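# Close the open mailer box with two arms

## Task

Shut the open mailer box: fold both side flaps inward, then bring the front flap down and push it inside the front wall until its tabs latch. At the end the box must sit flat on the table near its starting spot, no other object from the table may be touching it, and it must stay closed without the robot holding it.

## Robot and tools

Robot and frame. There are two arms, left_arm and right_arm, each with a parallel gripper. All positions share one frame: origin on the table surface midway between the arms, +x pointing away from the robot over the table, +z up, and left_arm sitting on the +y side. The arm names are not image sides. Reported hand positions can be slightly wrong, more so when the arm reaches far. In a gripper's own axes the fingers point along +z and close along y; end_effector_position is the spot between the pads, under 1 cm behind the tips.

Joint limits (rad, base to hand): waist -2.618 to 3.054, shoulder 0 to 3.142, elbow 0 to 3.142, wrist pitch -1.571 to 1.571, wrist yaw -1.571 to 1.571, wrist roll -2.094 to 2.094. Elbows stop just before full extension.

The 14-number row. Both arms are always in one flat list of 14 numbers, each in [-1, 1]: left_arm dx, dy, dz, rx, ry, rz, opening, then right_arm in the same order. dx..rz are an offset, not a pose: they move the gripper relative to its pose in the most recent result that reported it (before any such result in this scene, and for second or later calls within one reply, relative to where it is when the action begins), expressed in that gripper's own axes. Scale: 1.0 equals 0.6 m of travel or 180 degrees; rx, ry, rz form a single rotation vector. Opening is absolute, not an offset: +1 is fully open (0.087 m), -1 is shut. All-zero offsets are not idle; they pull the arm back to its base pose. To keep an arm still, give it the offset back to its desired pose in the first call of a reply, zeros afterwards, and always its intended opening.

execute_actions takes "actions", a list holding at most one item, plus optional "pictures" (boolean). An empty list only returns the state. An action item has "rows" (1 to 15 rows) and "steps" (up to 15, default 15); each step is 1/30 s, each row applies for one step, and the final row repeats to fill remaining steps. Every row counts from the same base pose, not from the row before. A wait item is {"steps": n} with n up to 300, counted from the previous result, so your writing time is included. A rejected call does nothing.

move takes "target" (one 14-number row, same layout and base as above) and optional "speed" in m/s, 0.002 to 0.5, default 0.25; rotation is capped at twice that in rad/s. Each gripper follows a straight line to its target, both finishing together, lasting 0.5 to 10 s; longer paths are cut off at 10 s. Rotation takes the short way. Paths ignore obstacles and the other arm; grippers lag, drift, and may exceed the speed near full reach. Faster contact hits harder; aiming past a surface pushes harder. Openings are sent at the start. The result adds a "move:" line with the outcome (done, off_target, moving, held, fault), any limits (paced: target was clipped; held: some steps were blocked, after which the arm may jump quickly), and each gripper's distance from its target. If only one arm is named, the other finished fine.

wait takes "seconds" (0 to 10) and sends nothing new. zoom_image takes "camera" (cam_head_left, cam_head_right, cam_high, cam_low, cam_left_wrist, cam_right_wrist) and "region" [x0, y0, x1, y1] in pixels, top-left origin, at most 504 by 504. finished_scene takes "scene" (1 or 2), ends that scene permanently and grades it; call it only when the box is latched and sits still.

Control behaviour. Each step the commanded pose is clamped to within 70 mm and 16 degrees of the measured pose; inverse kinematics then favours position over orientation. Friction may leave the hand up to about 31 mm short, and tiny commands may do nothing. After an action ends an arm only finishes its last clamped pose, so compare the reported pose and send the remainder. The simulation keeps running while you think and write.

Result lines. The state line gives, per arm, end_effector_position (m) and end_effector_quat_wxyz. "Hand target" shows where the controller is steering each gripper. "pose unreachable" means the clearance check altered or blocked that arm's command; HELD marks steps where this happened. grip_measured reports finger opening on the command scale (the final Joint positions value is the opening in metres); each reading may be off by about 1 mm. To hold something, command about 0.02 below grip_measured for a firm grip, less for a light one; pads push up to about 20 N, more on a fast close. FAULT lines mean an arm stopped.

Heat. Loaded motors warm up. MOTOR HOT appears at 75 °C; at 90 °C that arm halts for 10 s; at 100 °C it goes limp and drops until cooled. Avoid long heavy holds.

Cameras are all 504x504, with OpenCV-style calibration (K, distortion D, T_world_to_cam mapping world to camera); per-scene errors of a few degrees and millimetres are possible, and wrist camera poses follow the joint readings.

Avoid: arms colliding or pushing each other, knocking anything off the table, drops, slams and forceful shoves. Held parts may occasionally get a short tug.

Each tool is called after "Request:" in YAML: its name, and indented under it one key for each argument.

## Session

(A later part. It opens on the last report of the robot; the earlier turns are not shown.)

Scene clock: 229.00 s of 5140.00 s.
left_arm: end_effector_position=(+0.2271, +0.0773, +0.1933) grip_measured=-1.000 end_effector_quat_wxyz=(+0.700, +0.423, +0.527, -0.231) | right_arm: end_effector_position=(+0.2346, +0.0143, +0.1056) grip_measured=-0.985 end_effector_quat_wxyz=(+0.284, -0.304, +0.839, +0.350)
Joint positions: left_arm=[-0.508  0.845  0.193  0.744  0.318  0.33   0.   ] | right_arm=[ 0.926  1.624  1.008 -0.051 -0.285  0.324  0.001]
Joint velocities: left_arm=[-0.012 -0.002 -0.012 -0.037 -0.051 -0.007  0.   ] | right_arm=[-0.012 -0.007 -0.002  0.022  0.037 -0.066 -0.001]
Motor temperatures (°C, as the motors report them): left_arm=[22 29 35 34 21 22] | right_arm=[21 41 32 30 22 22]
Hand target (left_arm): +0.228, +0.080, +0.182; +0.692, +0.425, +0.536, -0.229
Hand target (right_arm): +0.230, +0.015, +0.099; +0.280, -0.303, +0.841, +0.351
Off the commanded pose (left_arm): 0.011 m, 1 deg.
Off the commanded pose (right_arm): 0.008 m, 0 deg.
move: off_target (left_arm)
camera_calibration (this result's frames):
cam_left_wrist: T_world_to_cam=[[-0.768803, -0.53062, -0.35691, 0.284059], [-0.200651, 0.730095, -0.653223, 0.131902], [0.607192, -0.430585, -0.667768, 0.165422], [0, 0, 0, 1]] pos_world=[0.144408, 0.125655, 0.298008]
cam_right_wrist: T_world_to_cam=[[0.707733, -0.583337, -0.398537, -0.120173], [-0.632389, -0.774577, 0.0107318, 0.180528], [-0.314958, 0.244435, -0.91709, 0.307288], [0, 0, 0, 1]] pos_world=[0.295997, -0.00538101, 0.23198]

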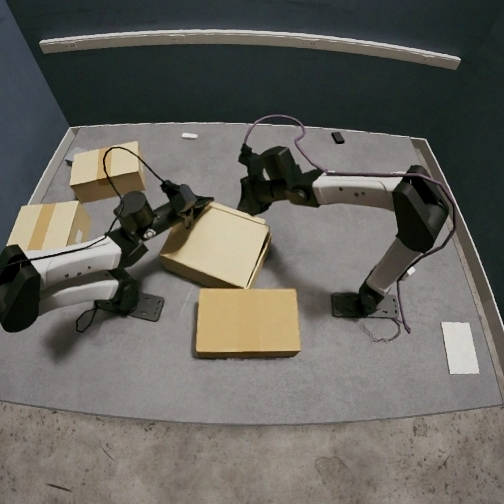

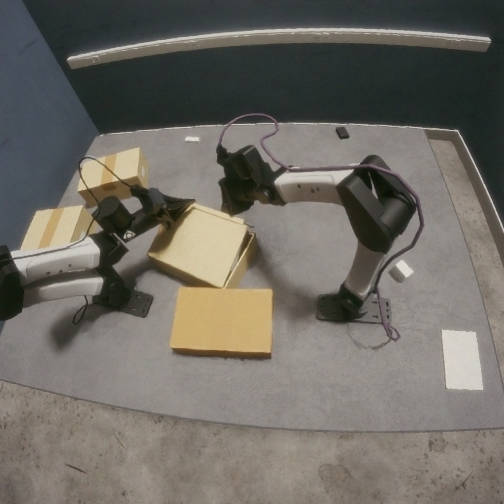

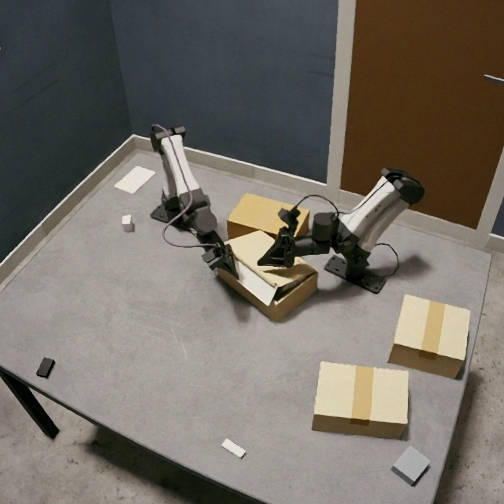

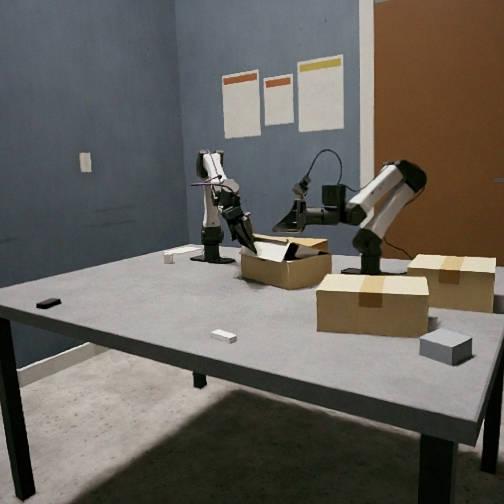

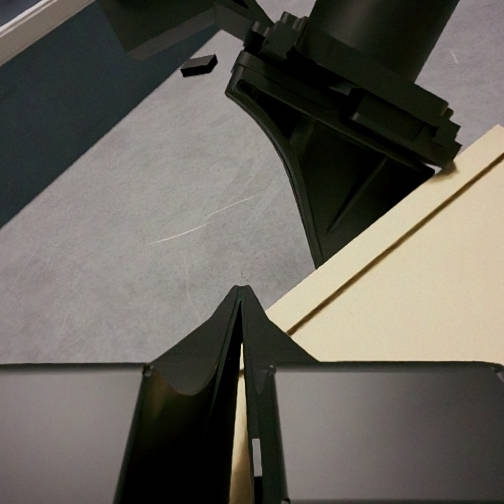

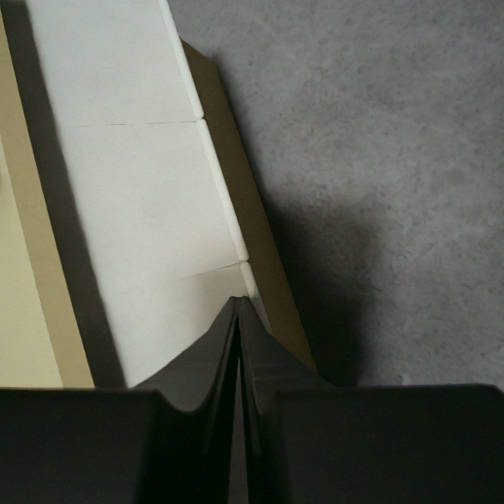

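Request:
move:
  target: [0.055,-0.045,-0.02,0,0,0,-1,0,0,0,0,0,0,-1]
  speed: 0.05

Scene clock: 235.57 s of 5140.00 s.
left_arm: end_effector_position=(+0.2141, +0.0749, +0.1659) grip_measured=-1.000 end_effector_quat_wxyz=(+0.711, +0.416, +0.517, -0.233) | right_arm: end_effector_position=(+0.2350, +0.0148, +0.1063) grip_measured=-0.985 end_effector_quat_wxyz=(+0.285, -0.304, +0.839, +0.351)
Joint positions: left_arm=[-0.58   0.959  0.056  1.026  0.244  0.33   0.   ] | right_arm=[ 0.926  1.624  1.008 -0.047 -0.285  0.325  0.001]
Joint velocities: left_arm=[-0.012 -0.007  0.012  0.007 -0.037  0.007  0.   ] | right_arm=[ 0.007  0.012 -0.002 -0.022  0.081 -0.037  0.   ]
Motor temperatures (°C, as the motors report them): left_arm=[22 28 35 34 21 22] | right_arm=[21 40 32 30 22 22]
Hand target (left_arm): +0.211, +0.076, +0.152; +0.700, +0.423, +0.527, -0.232
Hand target (right_arm): +0.235, +0.014, +0.106; +0.284, -0.304, +0.839, +0.350
Off the commanded pose (left_arm): 0.014 m, 2 deg.
Off the commanded pose (right_arm): 0.001 m, 0 deg.
After step 90, 2.07 s passed at rest.
move: off_target (left_arm)
camera_calibration (this result's frames):
cam_left_wrist: T_world_to_cam=[[-0.761027, -0.541204, -0.357681, 0.262297], [-0.188883, 0.712335, -0.675945, 0.11573], [0.620613, -0.446853, -0.644331, 0.148388], [0, 0, 0, 1]] pos_world=[0.129383, 0.125825, 0.267657]
cam_right_wrist: T_world_to_cam=[[0.707959, -0.582523, -0.399325, -0.119859], [-0.632928, -0.774177, 0.00723412, 0.181694], [-0.313362, 0.247623, -0.916781, 0.307414], [0, 0, 0, 1]] pos_world=[0.296186, -0.00528052, 0.232654]

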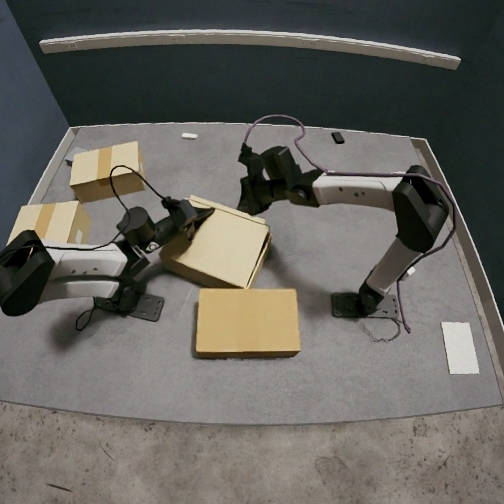

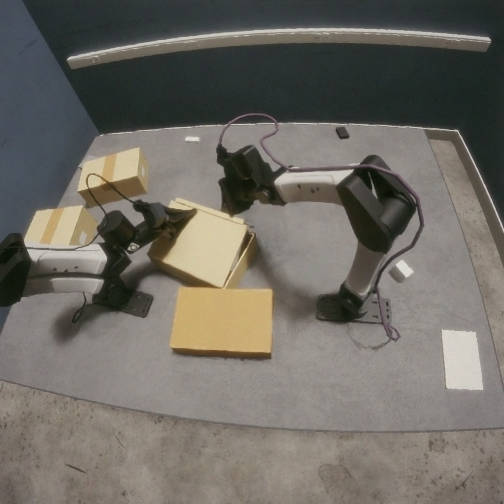

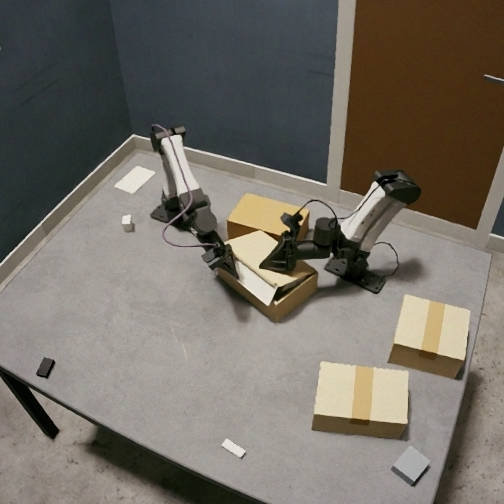

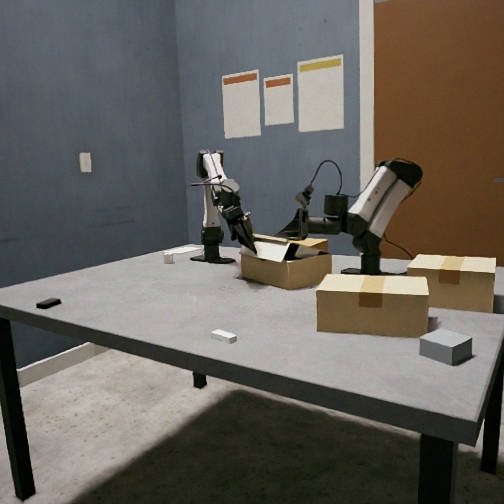

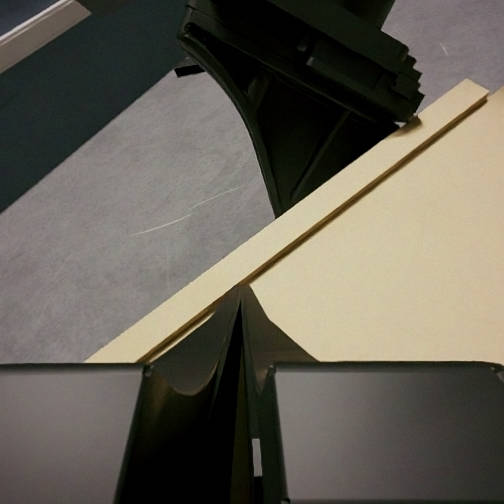

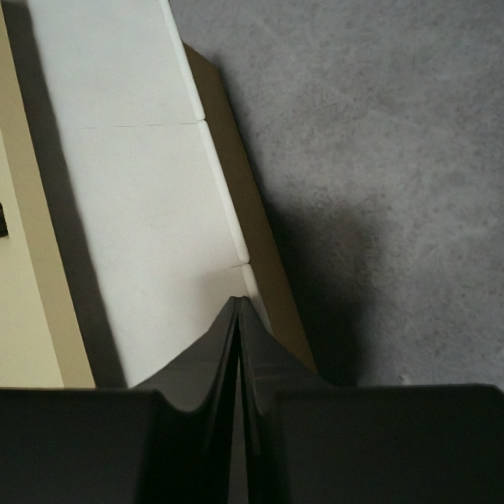

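Request:
move:
  target: [0.035,0.03,0.042,0,0,0,-1,0.011,0.012,-0.004,0,0,0,-1]
  speed: 0.04

Scene clock: 239.10 s of 5140.00 s.
left_arm: end_effector_position=(+0.2450, +0.0670, +0.1487) grip_measured=-1.000 end_effector_quat_wxyz=(+0.705, +0.420, +0.522, -0.232) | right_arm: end_effector_position=(+0.2328, +0.0167, +0.1056) grip_measured=-0.985 end_effector_quat_wxyz=(+0.287, -0.304, +0.839, +0.347)
Joint positions: left_arm=[-0.489  1.311  0.108  1.312  0.337  0.325  0.   ] | right_arm=[ 0.939  1.624  1.008 -0.047 -0.266  0.328  0.001]
Joint velocities: left_arm=[ 0.002  0.012  0.017  0.007 -0.022  0.007  0.   ] | right_arm=[-0.007 -0.017  0.002 -0.037 -0.051  0.022 -0.   ]
Motor temperatures (°C, as the motors report them): left_arm=[22 28 35 34 21 22] | right_arm=[21 40 32 30 22 22]
Hand target (left_arm): +0.249, +0.066, +0.154; +0.711, +0.417, +0.517, -0.232
Hand target (right_arm): +0.225, +0.015, +0.106; +0.285, -0.304, +0.839, +0.351
Off the commanded pose (left_arm): 0.008 m, 1 deg.
Off the commanded pose (right_arm): 0.008 m, 1 deg.
move: done
camera_calibration (this result's frames):
cam_left_wrist: T_world_to_cam=[[-0.765123, -0.534644, -0.358807, 0.276122], [-0.193953, 0.722743, -0.663344, 0.114266], [0.613978, -0.437948, -0.656683, 0.117463], [0, 0, 0, 1]] pos_world=[0.16131, 0.116485, 0.252008]
cam_right_wrist: T_world_to_cam=[[0.708462, -0.587448, -0.391136, -0.118427], [-0.635613, -0.771965, 0.00813528, 0.182269], [-0.306722, 0.242847, -0.920297, 0.304607], [0, 0, 0, 1]] pos_world=[0.293183, -0.00283778, 0.232525]

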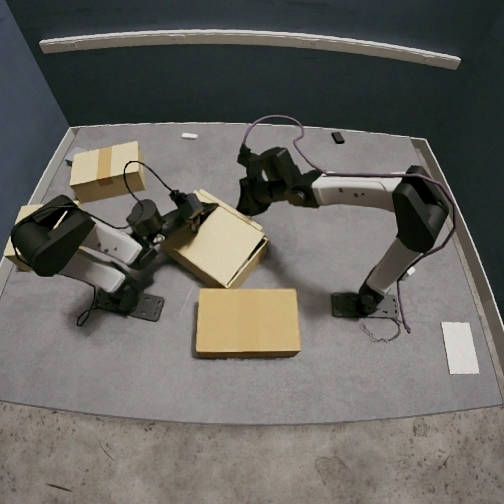

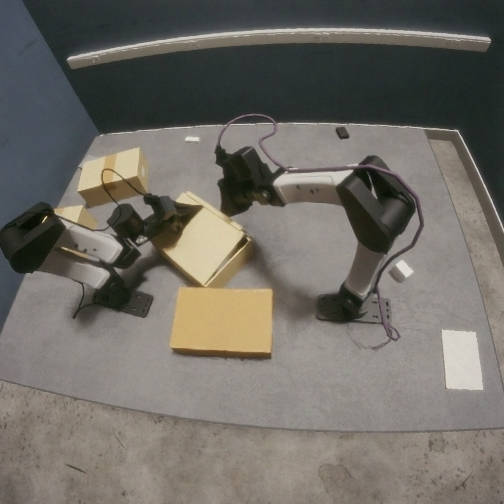

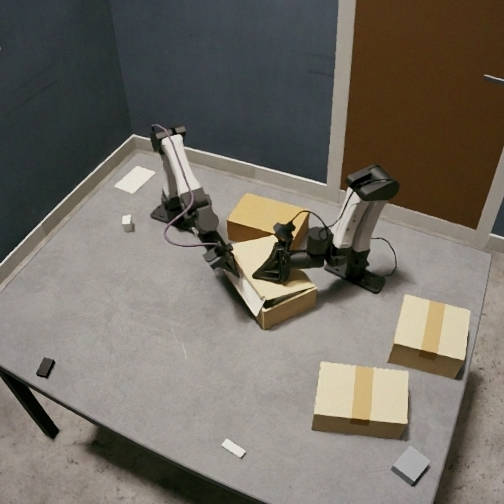

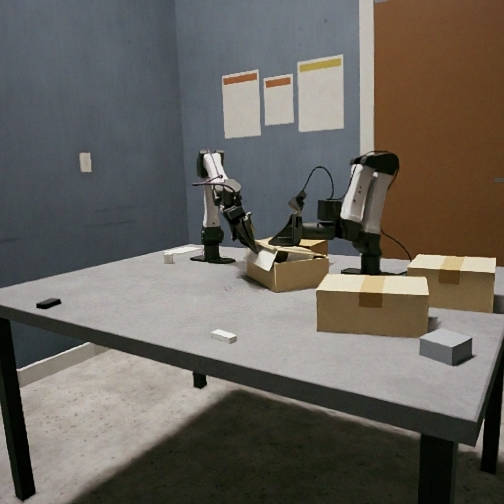

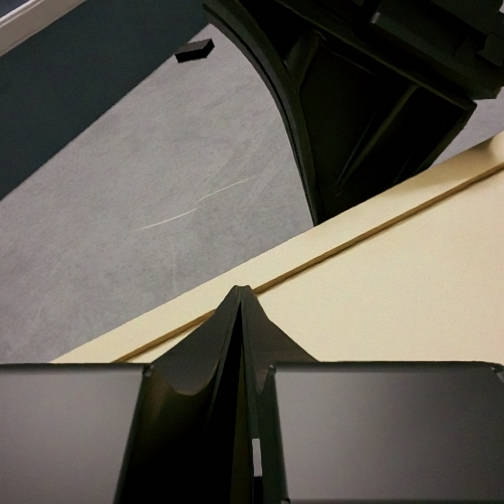

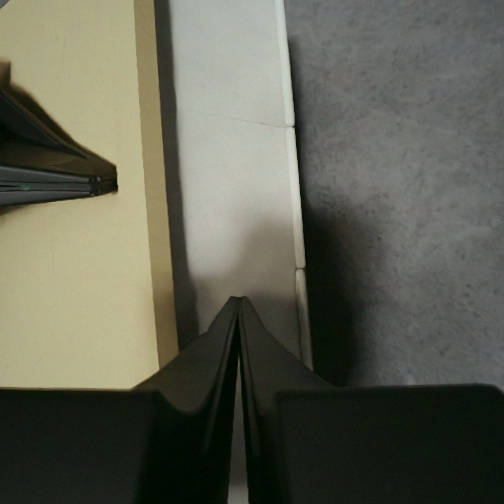

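Request:
move:
  target: [-0.195,0.055,-0.063,0,0,0,-1,-0.123,-0.07,-0.13,0,0,0,-1]
  speed: 0.1

Scene clock: 245.20 s of 5140.00 s.
left_arm: end_effector_position=(+0.2090, +0.1029, +0.2671) grip_measured=-1.000 end_effector_quat_wxyz=(+0.709, +0.419, +0.517, -0.233) | right_arm: end_effector_position=(+0.2867, -0.0429, +0.1708) grip_measured=-0.985 end_effector_quat_wxyz=(+0.275, -0.299, +0.847, +0.343)
Joint positions: left_arm=[-0.432  0.551  0.41   0.264  0.397  0.317  0.   ] | right_arm=[ 0.692  1.579  1.256 -0.428 -0.454  0.168  0.001]
Joint velocities: left_arm=[ 0.012 -0.002  0.002  0.007  0.022  0.051  0.   ] | right_arm=[-0.007 -0.012 -0.017 -0.007 -0.007  0.007 -0.   ]
Motor temperatures (°C, as the motors report them): left_arm=[22 28 35 34 21 22] | right_arm=[21 40 33 30 22 22]
Hand target (left_arm): +0.209, +0.105, +0.268; +0.706, +0.421, +0.521, -0.231
Hand target (right_arm): +0.288, -0.044, +0.185; +0.288, -0.304, +0.839, +0.348
Off the commanded pose (left_arm): 0.002 m, 1 deg.
Off the commanded pose (right_arm): 0.016 m, 2 deg.
After step 90, 1.20 s passed at rest.
move: off_target (right_arm)
camera_calibration (this result's frames):
cam_left_wrist: T_world_to_cam=[[-0.76323, -0.53535, -0.361773, 0.310649], [-0.185667, 0.718012, -0.670811, 0.160567], [0.618876, -0.444814, -0.647405, 0.230221], [0, 0, 0, 1]] pos_world=[0.12443, 0.153423, 0.369141]
cam_right_wrist: T_world_to_cam=[[0.694188, -0.598209, -0.400312, -0.160919], [-0.640139, -0.767383, 0.0366671, 0.166643], [-0.329127, 0.230802, -0.915645, 0.400672], [0, 0, 0, 1]] pos_world=[0.350255, -0.0608596, 0.296345]

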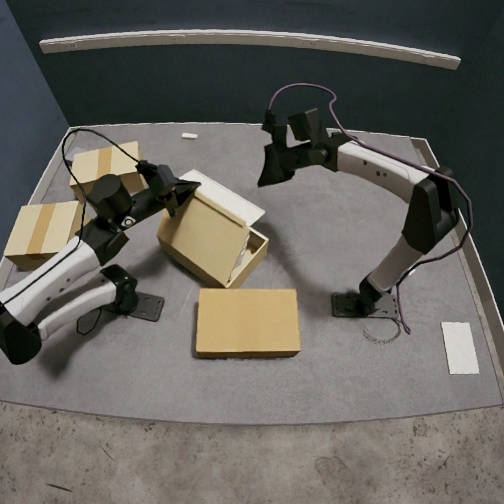

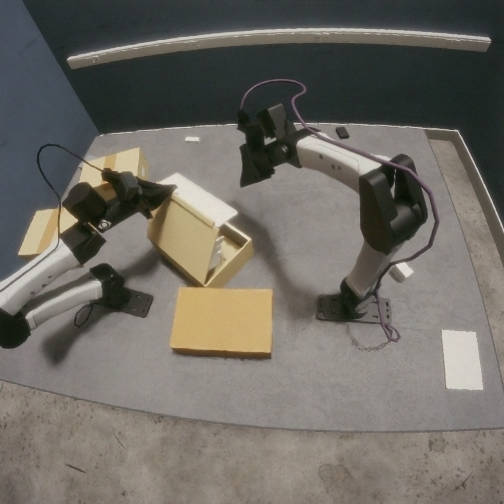

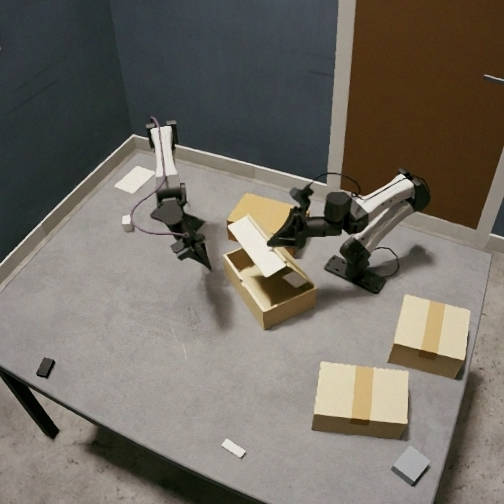

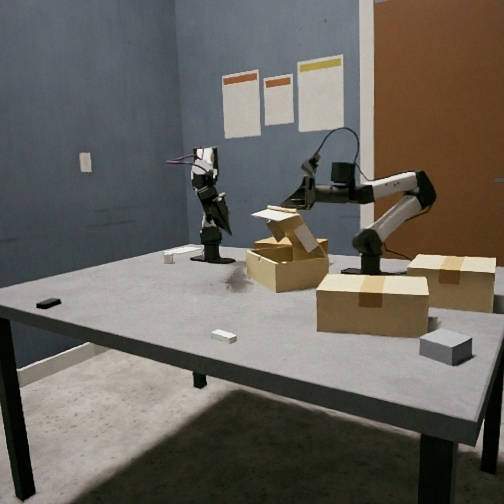

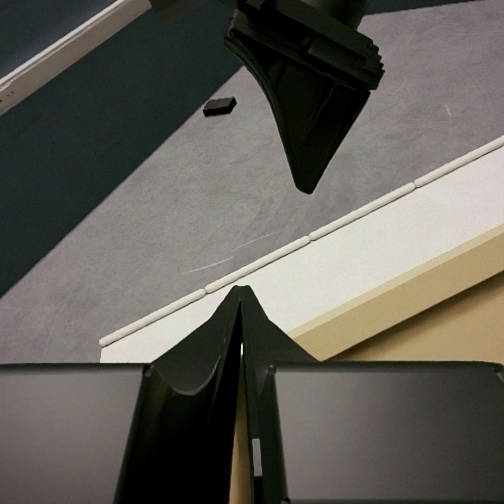

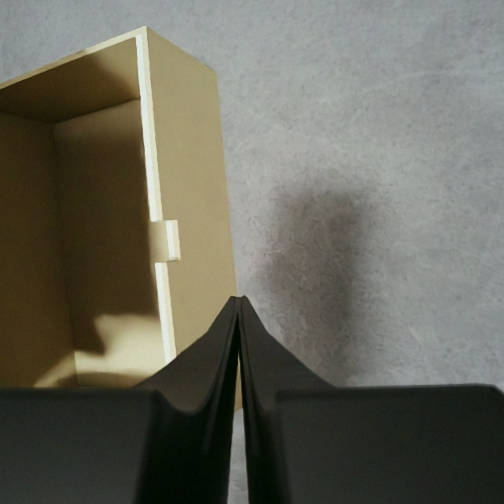

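Request:
move:
  target: [-0.025,0.043,-0.138,0,0,0,-1,-0.12,0.07,-0.11,0.116,0.265,-0.081,1]
  speed: 0.2

Scene clock: 255.27 s of 5140.00 s.
left_arm: end_effector_position=(+0.1803, +0.1819, +0.2728) grip_measured=-1.000 end_effector_quat_wxyz=(+0.699, +0.423, +0.527, -0.233) | right_arm: end_effector_position=(+0.2939, -0.0422, +0.2648) grip_measured=+1.000 end_effector_quat_wxyz=(+0.216, -0.431, +0.870, +0.106)
Joint positions: left_arm=[0.326 0.273 0.425 0.059 1.147 0.162 0.   ] | right_arm=[ 0.87   2.113  2.587 -1.559 -0.043 -0.084  0.087]
Joint velocities: left_arm=[ 0.007 -0.012  0.007  0.037  0.066 -0.022  0.   ] | right_arm=[ 0.017  0.002 -0.007 -0.022  0.037 -0.066  0.   ]
Motor temperatures (°C, as the motors report them): left_arm=[22 28 36 34 21 22] | right_arm=[21 40 33 30 22 22]
Hand target (left_arm): +0.177, +0.182, +0.279; +0.705, +0.428, +0.518, -0.226
Hand target (right_arm): +0.289, -0.045, +0.278; +0.231, -0.437, +0.863, +0.106
Off the commanded pose (left_arm): 0.008 m, 2 deg.
Off the commanded pose (right_arm): 0.014 m, 28 deg; orientation clipped at the last step of the last action.
joint sent to its limit (right arm) — the command would take joint 4 (wrist pitch) past its lower limit, so that joint was sent only as far as its limit.
After step 90, 4.03 s passed at rest.
move: off_target (right_arm); limits=paced
camera_calibration (this result's frames):
cam_left_wrist: T_world_to_cam=[[-0.771077, -0.529001, -0.354399, 0.331387], [-0.200761, 0.730171, -0.653104, 0.098039], [0.604264, -0.432444, -0.669221, 0.293223], [0, 0, 0, 1]] pos_world=[0.0980233, 0.230522, 0.377704]
cam_right_wrist: T_world_to_cam=[[0.792267, -0.609775, 0.0220701, -0.269032], [-0.573107, -0.731237, 0.36992, 0.0618867], [-0.209429, -0.305724, -0.928802, 0.43466], [0, 0, 0, 1]] pos_world=[0.339644, 0.0140908, 0.386758]

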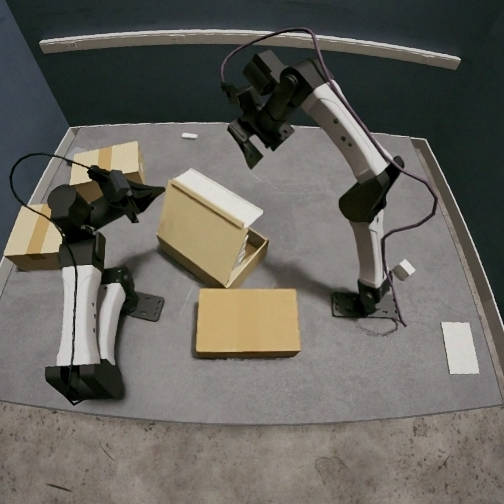

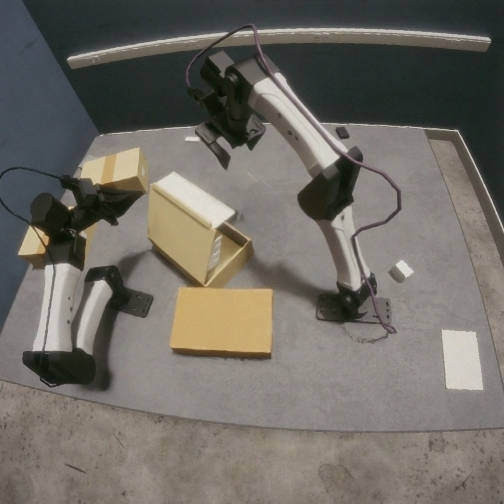

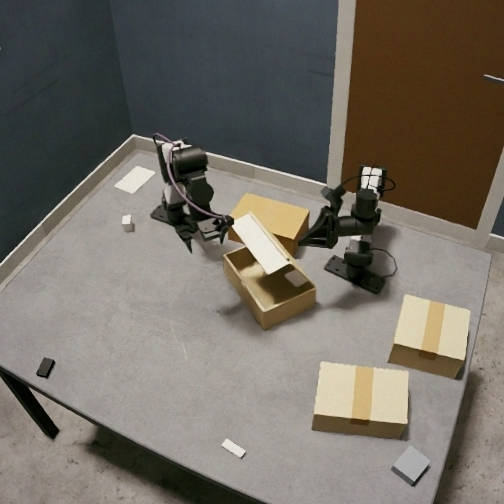

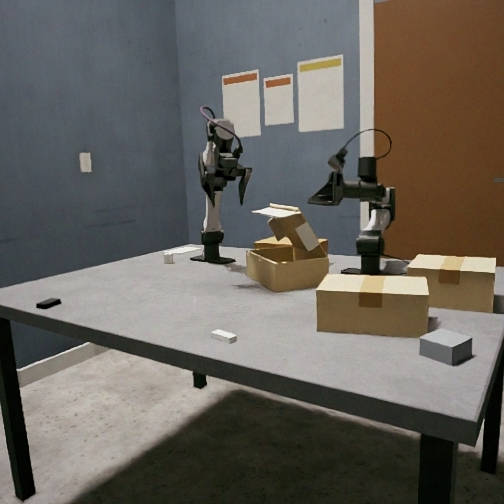

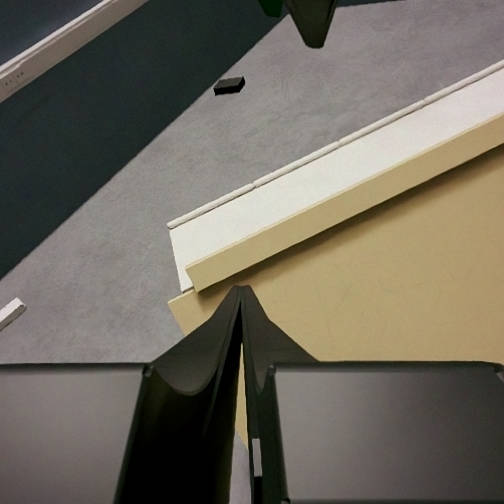

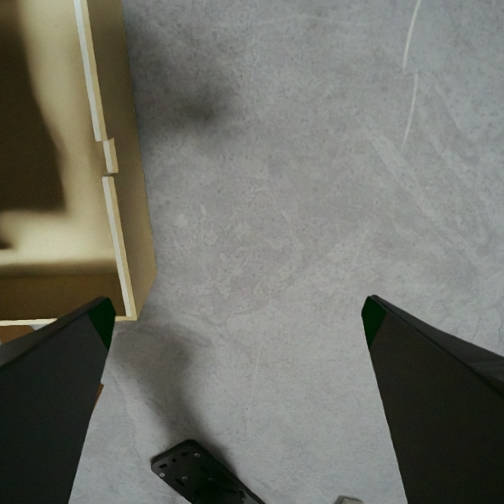

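Request:
move:
  target: [0,0,0,0,0,0,-1,0,0.21,-0.02,0,0,0,1]
  speed: 0.15

Scene clock: 258.77 s of 5140.00 s.
left_arm: end_effector_position=(+0.1799, +0.1817, +0.2730) grip_measured=-1.000 end_effector_quat_wxyz=(+0.699, +0.424, +0.527, -0.233) | right_arm: end_effector_position=(+0.1901, +0.0303, +0.2749) grip_measured=+1.000 end_effector_quat_wxyz=(+0.232, -0.436, +0.861, +0.121)
Joint positions: left_arm=[0.326 0.273 0.425 0.061 1.15  0.161 0.   ] | right_arm=[ 1.201  2.113  2.623 -1.561  0.104  0.191  0.087]
Joint velocities: left_arm=[ 0.007  0.017 -0.002  0.066  0.022 -0.022  0.   ] | right_arm=[-0.007 -0.002  0.002  0.037 -0.022  0.095  0.   ]
Motor temperatures (°C, as the motors report them): left_arm=[22 28 36 34 21 22] | right_arm=[21 40 33 29 22 22]
Hand target (left_arm): +0.180, +0.182, +0.273; +0.699, +0.423, +0.527, -0.232
Hand target (right_arm): +0.192, +0.030, +0.274; +0.232, -0.430, +0.865, +0.117
Off the commanded pose (left_arm): 0.000 m, 0 deg.
Off the commanded pose (right_arm): 0.001 m, 3 deg.
joint sent to its limit (right arm) — the command would take joint 4 (wrist pitch) past its lower limit, so that joint was sent only as far as its limit.
move: off_target (right_arm)
camera_calibration (this result's frames):
cam_left_wrist: T_world_to_cam=[[-0.772203, -0.527552, -0.354105, 0.330942], [-0.199394, 0.730371, -0.653299, 0.0979841], [0.603278, -0.433873, -0.669186, 0.293847], [0, 0, 0, 1]] pos_world=[0.0978205, 0.230517, 0.377839]
cam_right_wrist: T_world_to_cam=[[0.803575, -0.595012, 0.0150918, -0.143473], [-0.565684, -0.75559, 0.33028, 0.061863], [-0.185117, -0.273942, -0.943762, 0.443001], [0, 0, 0, 1]] pos_world=[0.232293, 0.0827315, 0.399821]

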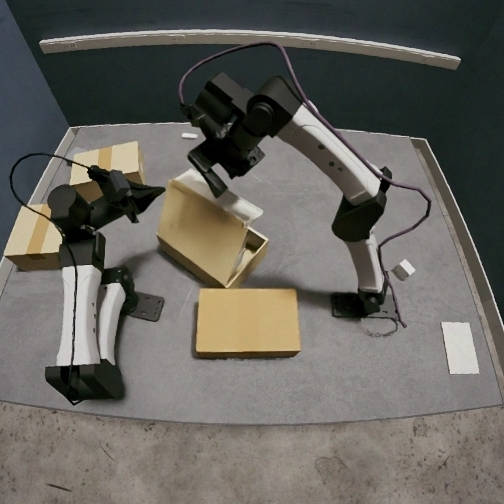

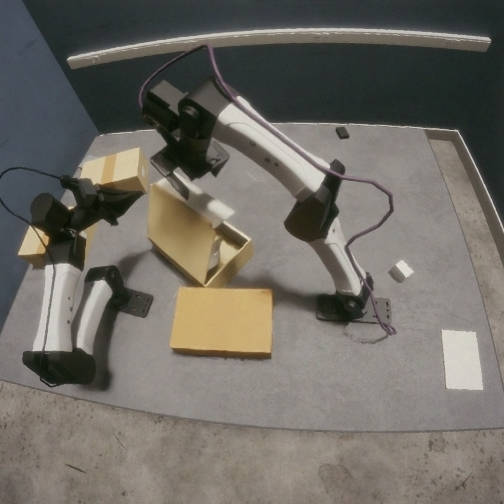

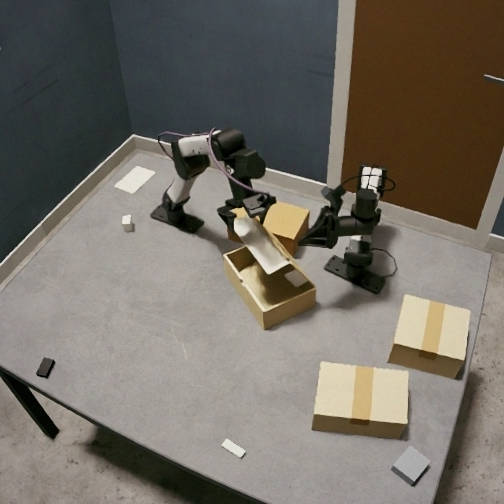

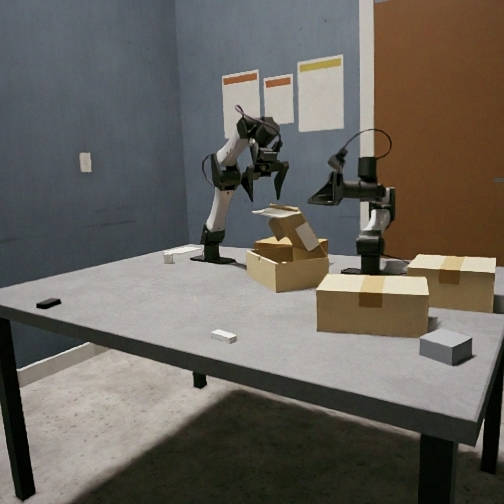

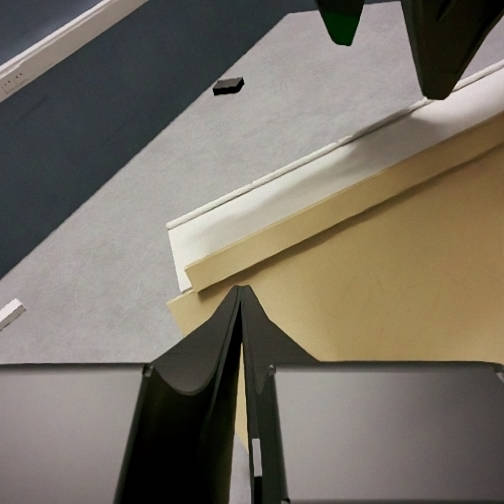

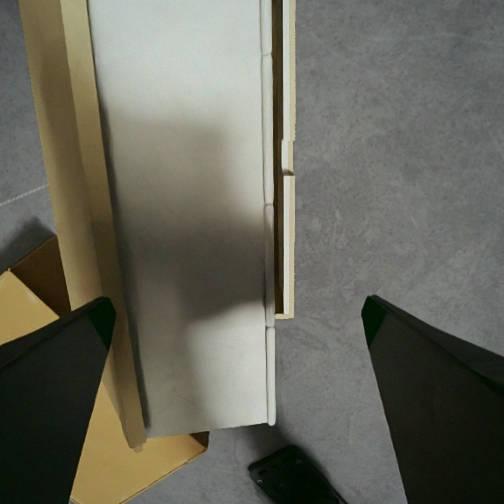

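Request:
move:
  target: [0,0,0,0,0,0,-1,0,0.085,0,0,0,0,1]
  speed: 0.1

Request:
move:
  target: [0,0,0,0,0,0,-1,0,0,0.13,0,0,0,1]
  speed: 0.06

Scene clock: 261.73 s of 5140.00 s.
left_arm: end_effector_position=(+0.1799, +0.1817, +0.2730) grip_measured=-1.000 end_effector_quat_wxyz=(+0.699, +0.424, +0.527, -0.233) | right_arm: end_effector_position=(+0.1495, +0.0596, +0.2754) grip_measured=+1.000 end_effector_quat_wxyz=(+0.243, -0.439, +0.854, +0.134)
Joint positions: left_arm=[0.326 0.273 0.425 0.061 1.15  0.161 0.   ] | right_arm=[ 1.325  2.158  2.691 -1.562  0.159  0.286  0.087]
Joint velocities: left_arm=[-0.007  0.012 -0.002 -0.007 -0.022  0.007  0.   ] | right_arm=[-0.012  0.027 -0.007  0.022  0.037  0.037  0.   ]
Motor temperatures (°C, as the motors report them): left_arm=[22 28 36 33 21 22] | right_arm=[21 40 34 29 22 22]
Hand target (left_arm): +0.180, +0.182, +0.273; +0.699, +0.424, +0.527, -0.233
Hand target (right_arm): +0.150, +0.061, +0.275; +0.244, -0.435, +0.857, +0.132
Off the commanded pose (left_arm): 0.000 m, 0 deg.
Off the commanded pose (right_arm): 0.001 m, 2 deg.
joint sent to its limit (right arm) — the command would take joint 4 (wrist pitch) past its lower limit, so that joint was sent only as far as its limit.
move: done
camera_calibration (this result's frames):
cam_left_wrist: T_world_to_cam=[[-0.772203, -0.527552, -0.354105, 0.330942], [-0.199394, 0.730371, -0.653299, 0.0979841], [0.603278, -0.433873, -0.669186, 0.293847], [0, 0, 0, 1]] pos_world=[0.0978205, 0.230517, 0.377839]
cam_right_wrist: T_world_to_cam=[[0.812495, -0.582944, 0.0054014, -0.0927603], [-0.557564, -0.774349, 0.299177, 0.0693754], [-0.170221, -0.246091, -0.954182, 0.442954], [0, 0, 0, 1]] pos_world=[0.189448, 0.108654, 0.402405]

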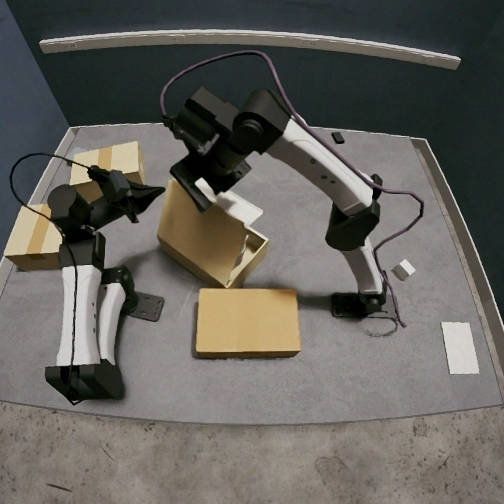

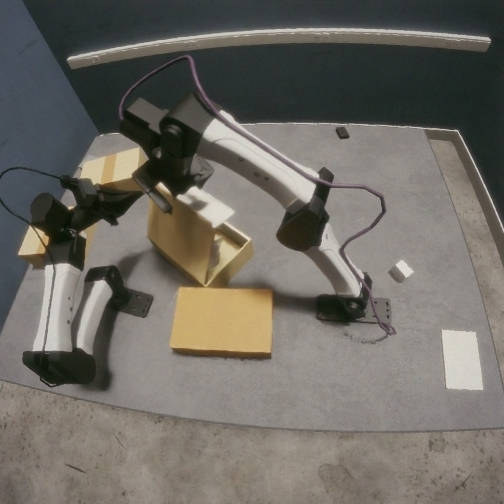

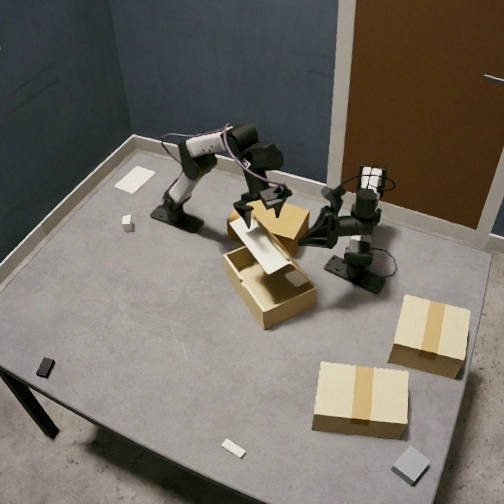

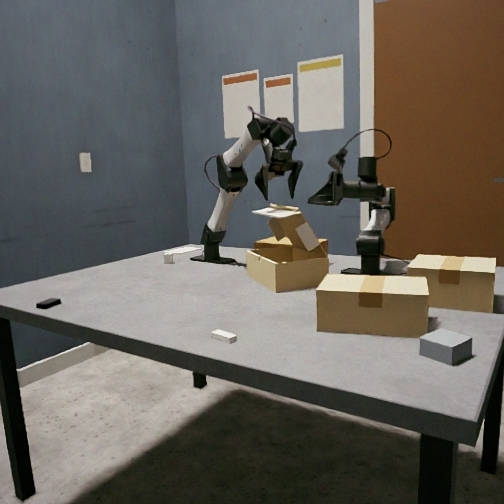

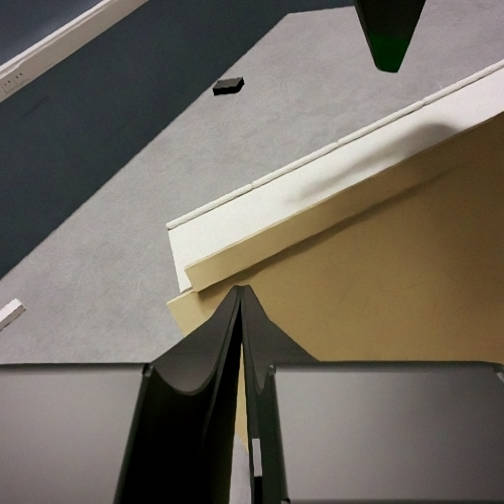

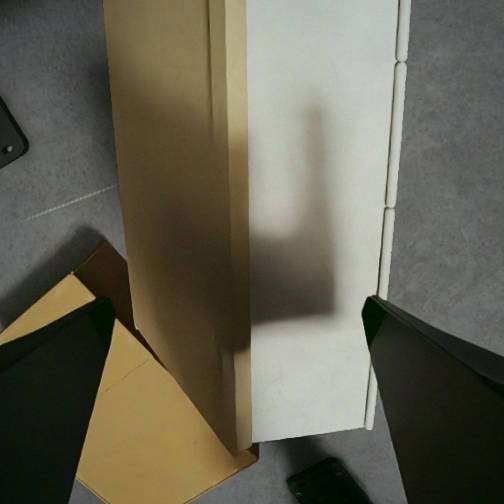

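Scene clock: 263.53 s of 5140.00 s.
left_arm: end_effector_position=(+0.1799, +0.1817, +0.2730) grip_measured=-1.000 end_effector_quat_wxyz=(+0.699, +0.424, +0.527, -0.233) | right_arm: end_effector_position=(+0.1712, +0.0925, +0.2076) grip_measured=+1.000 end_effector_quat_wxyz=(+0.239, -0.439, +0.857, +0.124)
Joint positions: left_arm=[0.326 0.273 0.425 0.061 1.15  0.161 0.   ] | right_arm=[ 1.301  2.131  2.325 -1.24   0.156  0.269  0.087]
Joint velocities: left_arm=[-0.002 -0.007 -0.027 -0.081  0.051  0.007  0.   ] | right_arm=[-0.007  0.002 -0.002  0.051  0.007 -0.037  0.   ]
Motor temperatures (°C, as the motors report them): left_arm=[22 27 36 33 21 22] | right_arm=[21 40 33 29 22 22]
Hand target (left_arm): +0.180, +0.182, +0.273; +0.699, +0.424, +0.527, -0.233
Hand target (right_arm): +0.173, +0.094, +0.210; +0.243, -0.439, +0.855, +0.133
Off the commanded pose (left_arm): 0.000 m, 0 deg.
Off the commanded pose (right_arm): 0.003 m, 1 deg.
move: done
camera_calibration (this result's frames):
cam_left_wrist: T_world_to_cam=[[-0.772203, -0.527552, -0.354105, 0.330942], [-0.199394, 0.730371, -0.653299, 0.0979841], [0.603278, -0.433873, -0.669186, 0.293847], [0, 0, 0, 1]] pos_world=[0.0978205, 0.230517, 0.377839]
cam_right_wrist: T_world_to_cam=[[0.808219, -0.588638, 0.0169613, -0.0920312], [-0.563062, -0.764025, 0.315002, 0.123978], [-0.172463, -0.26414, -0.94894, 0.390963], [0, 0, 0, 1]] pos_world=[0.211615, 0.143818, 0.333508]

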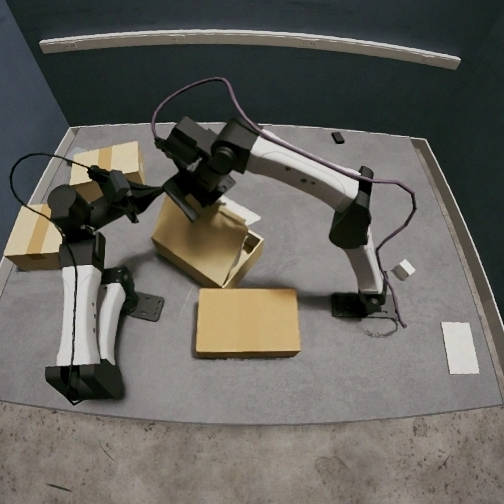

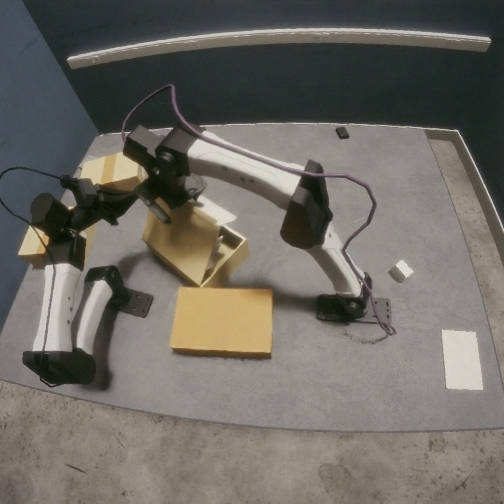

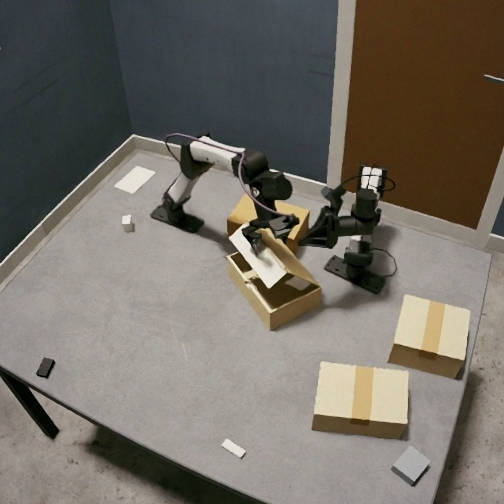

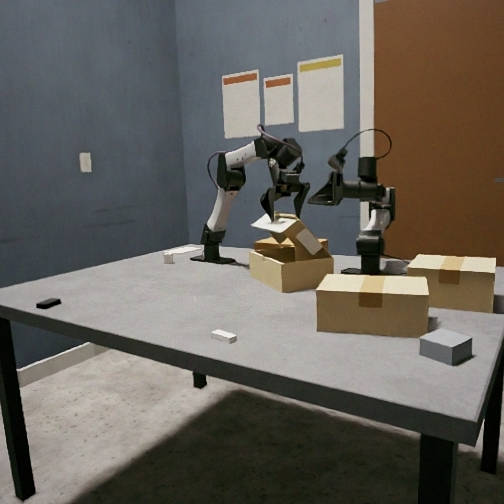

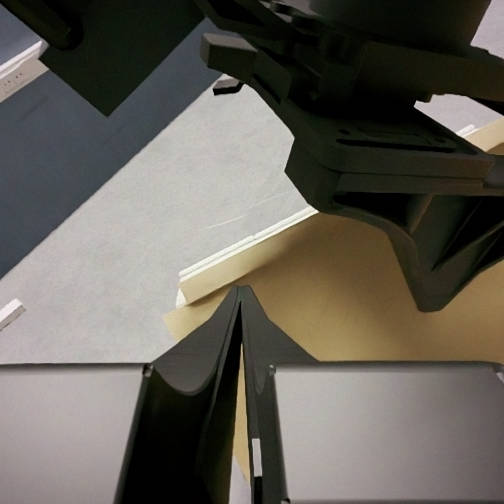

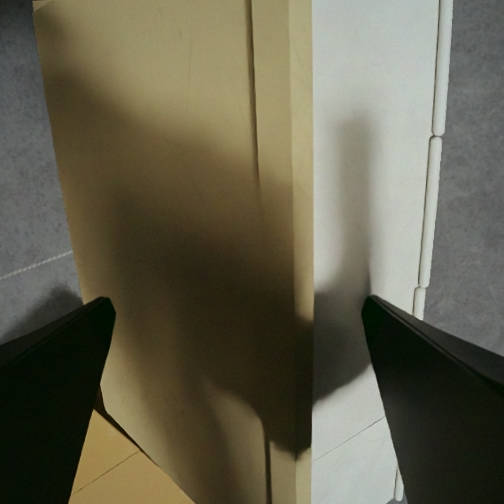

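Request:
move:
  target: [0,0,0,0,0,0,-1,0.01,-0.05,0.02,-0.12,0,0,1]
  speed: 0.05

Scene clock: 270.47 s of 5140.00 s.
left_arm: end_effector_position=(+0.1799, +0.1817, +0.2730) grip_measured=-1.000 end_effector_quat_wxyz=(+0.699, +0.424, +0.527, -0.233) | right_arm: end_effector_position=(+0.1938, +0.0768, +0.1869) grip_measured=+1.000 end_effector_quat_wxyz=(+0.143, -0.473, +0.825, +0.275)
Joint positions: left_arm=[0.326 0.273 0.425 0.061 1.15  0.161 0.   ] | right_arm=[ 1.085  2.021  2.026 -1.025 -0.324  0.091  0.087]
Joint velocities: left_arm=[-0.007 -0.007 -0.012  0.051  0.022  0.022  0.   ] | right_arm=[ 0.022 -0.002 -0.002  0.007 -0.037 -0.022  0.   ]
Motor temperatures (°C, as the motors report them): left_arm=[22 27 36 33 21 22] | right_arm=[21 41 33 30 22 22]
Hand target (left_arm): +0.180, +0.182, +0.273; +0.699, +0.424, +0.527, -0.233
Hand target (right_arm): +0.195, +0.076, +0.194; +0.154, -0.476, +0.818, +0.284
Off the commanded pose (left_arm): 0.000 m, 0 deg.
Off the commanded pose (right_arm): 0.008 m, 2 deg.
move: done
camera_calibration (this result's frames):
cam_left_wrist: T_world_to_cam=[[-0.772203, -0.527552, -0.354105, 0.330942], [-0.199394, 0.730371, -0.653299, 0.0979841], [0.603278, -0.433873, -0.669186, 0.293847], [0, 0, 0, 1]] pos_world=[0.0978205, 0.230517, 0.377839]
cam_right_wrist: T_world_to_cam=[[0.862226, -0.409318, -0.298369, -0.0844865], [-0.323597, -0.898305, 0.29721, 0.098385], [-0.38968, -0.159711, -0.906996, 0.397311], [0, 0, 0, 1]] pos_world=[0.259508, 0.117253, 0.30591]

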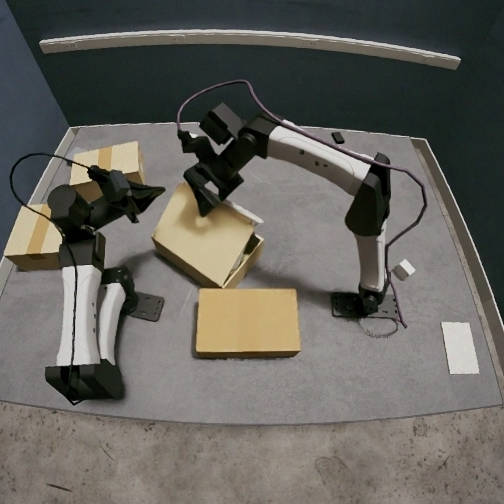

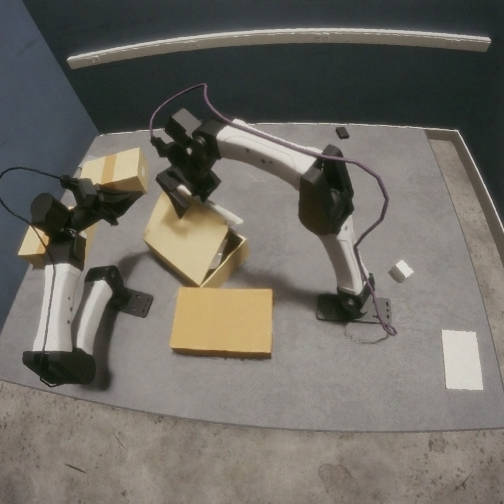

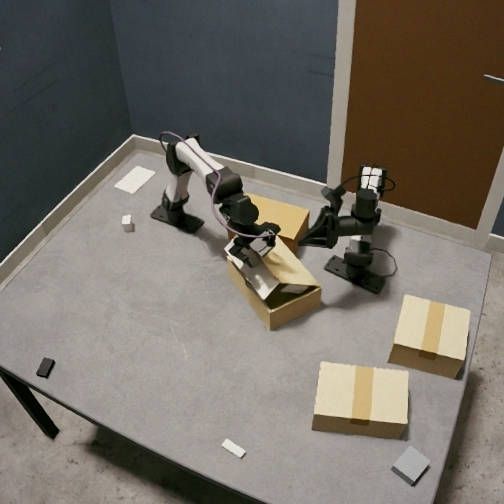

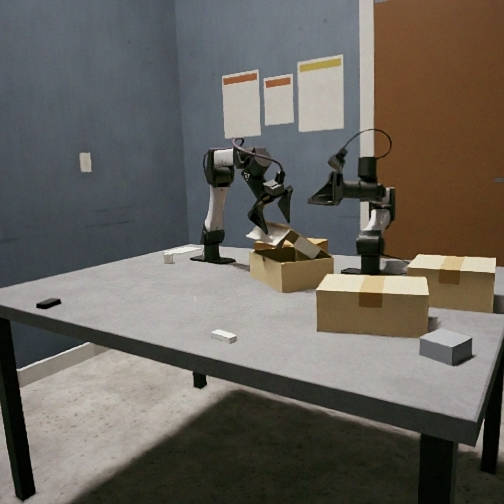

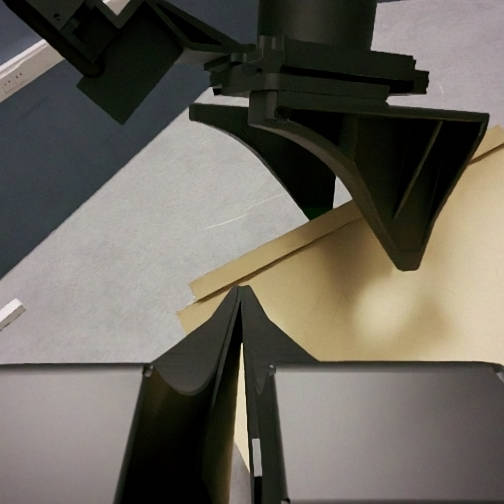

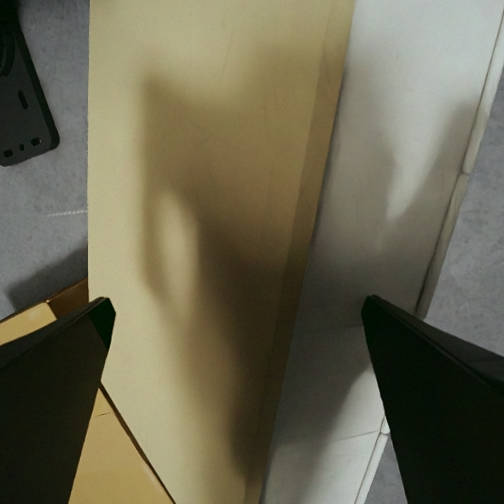

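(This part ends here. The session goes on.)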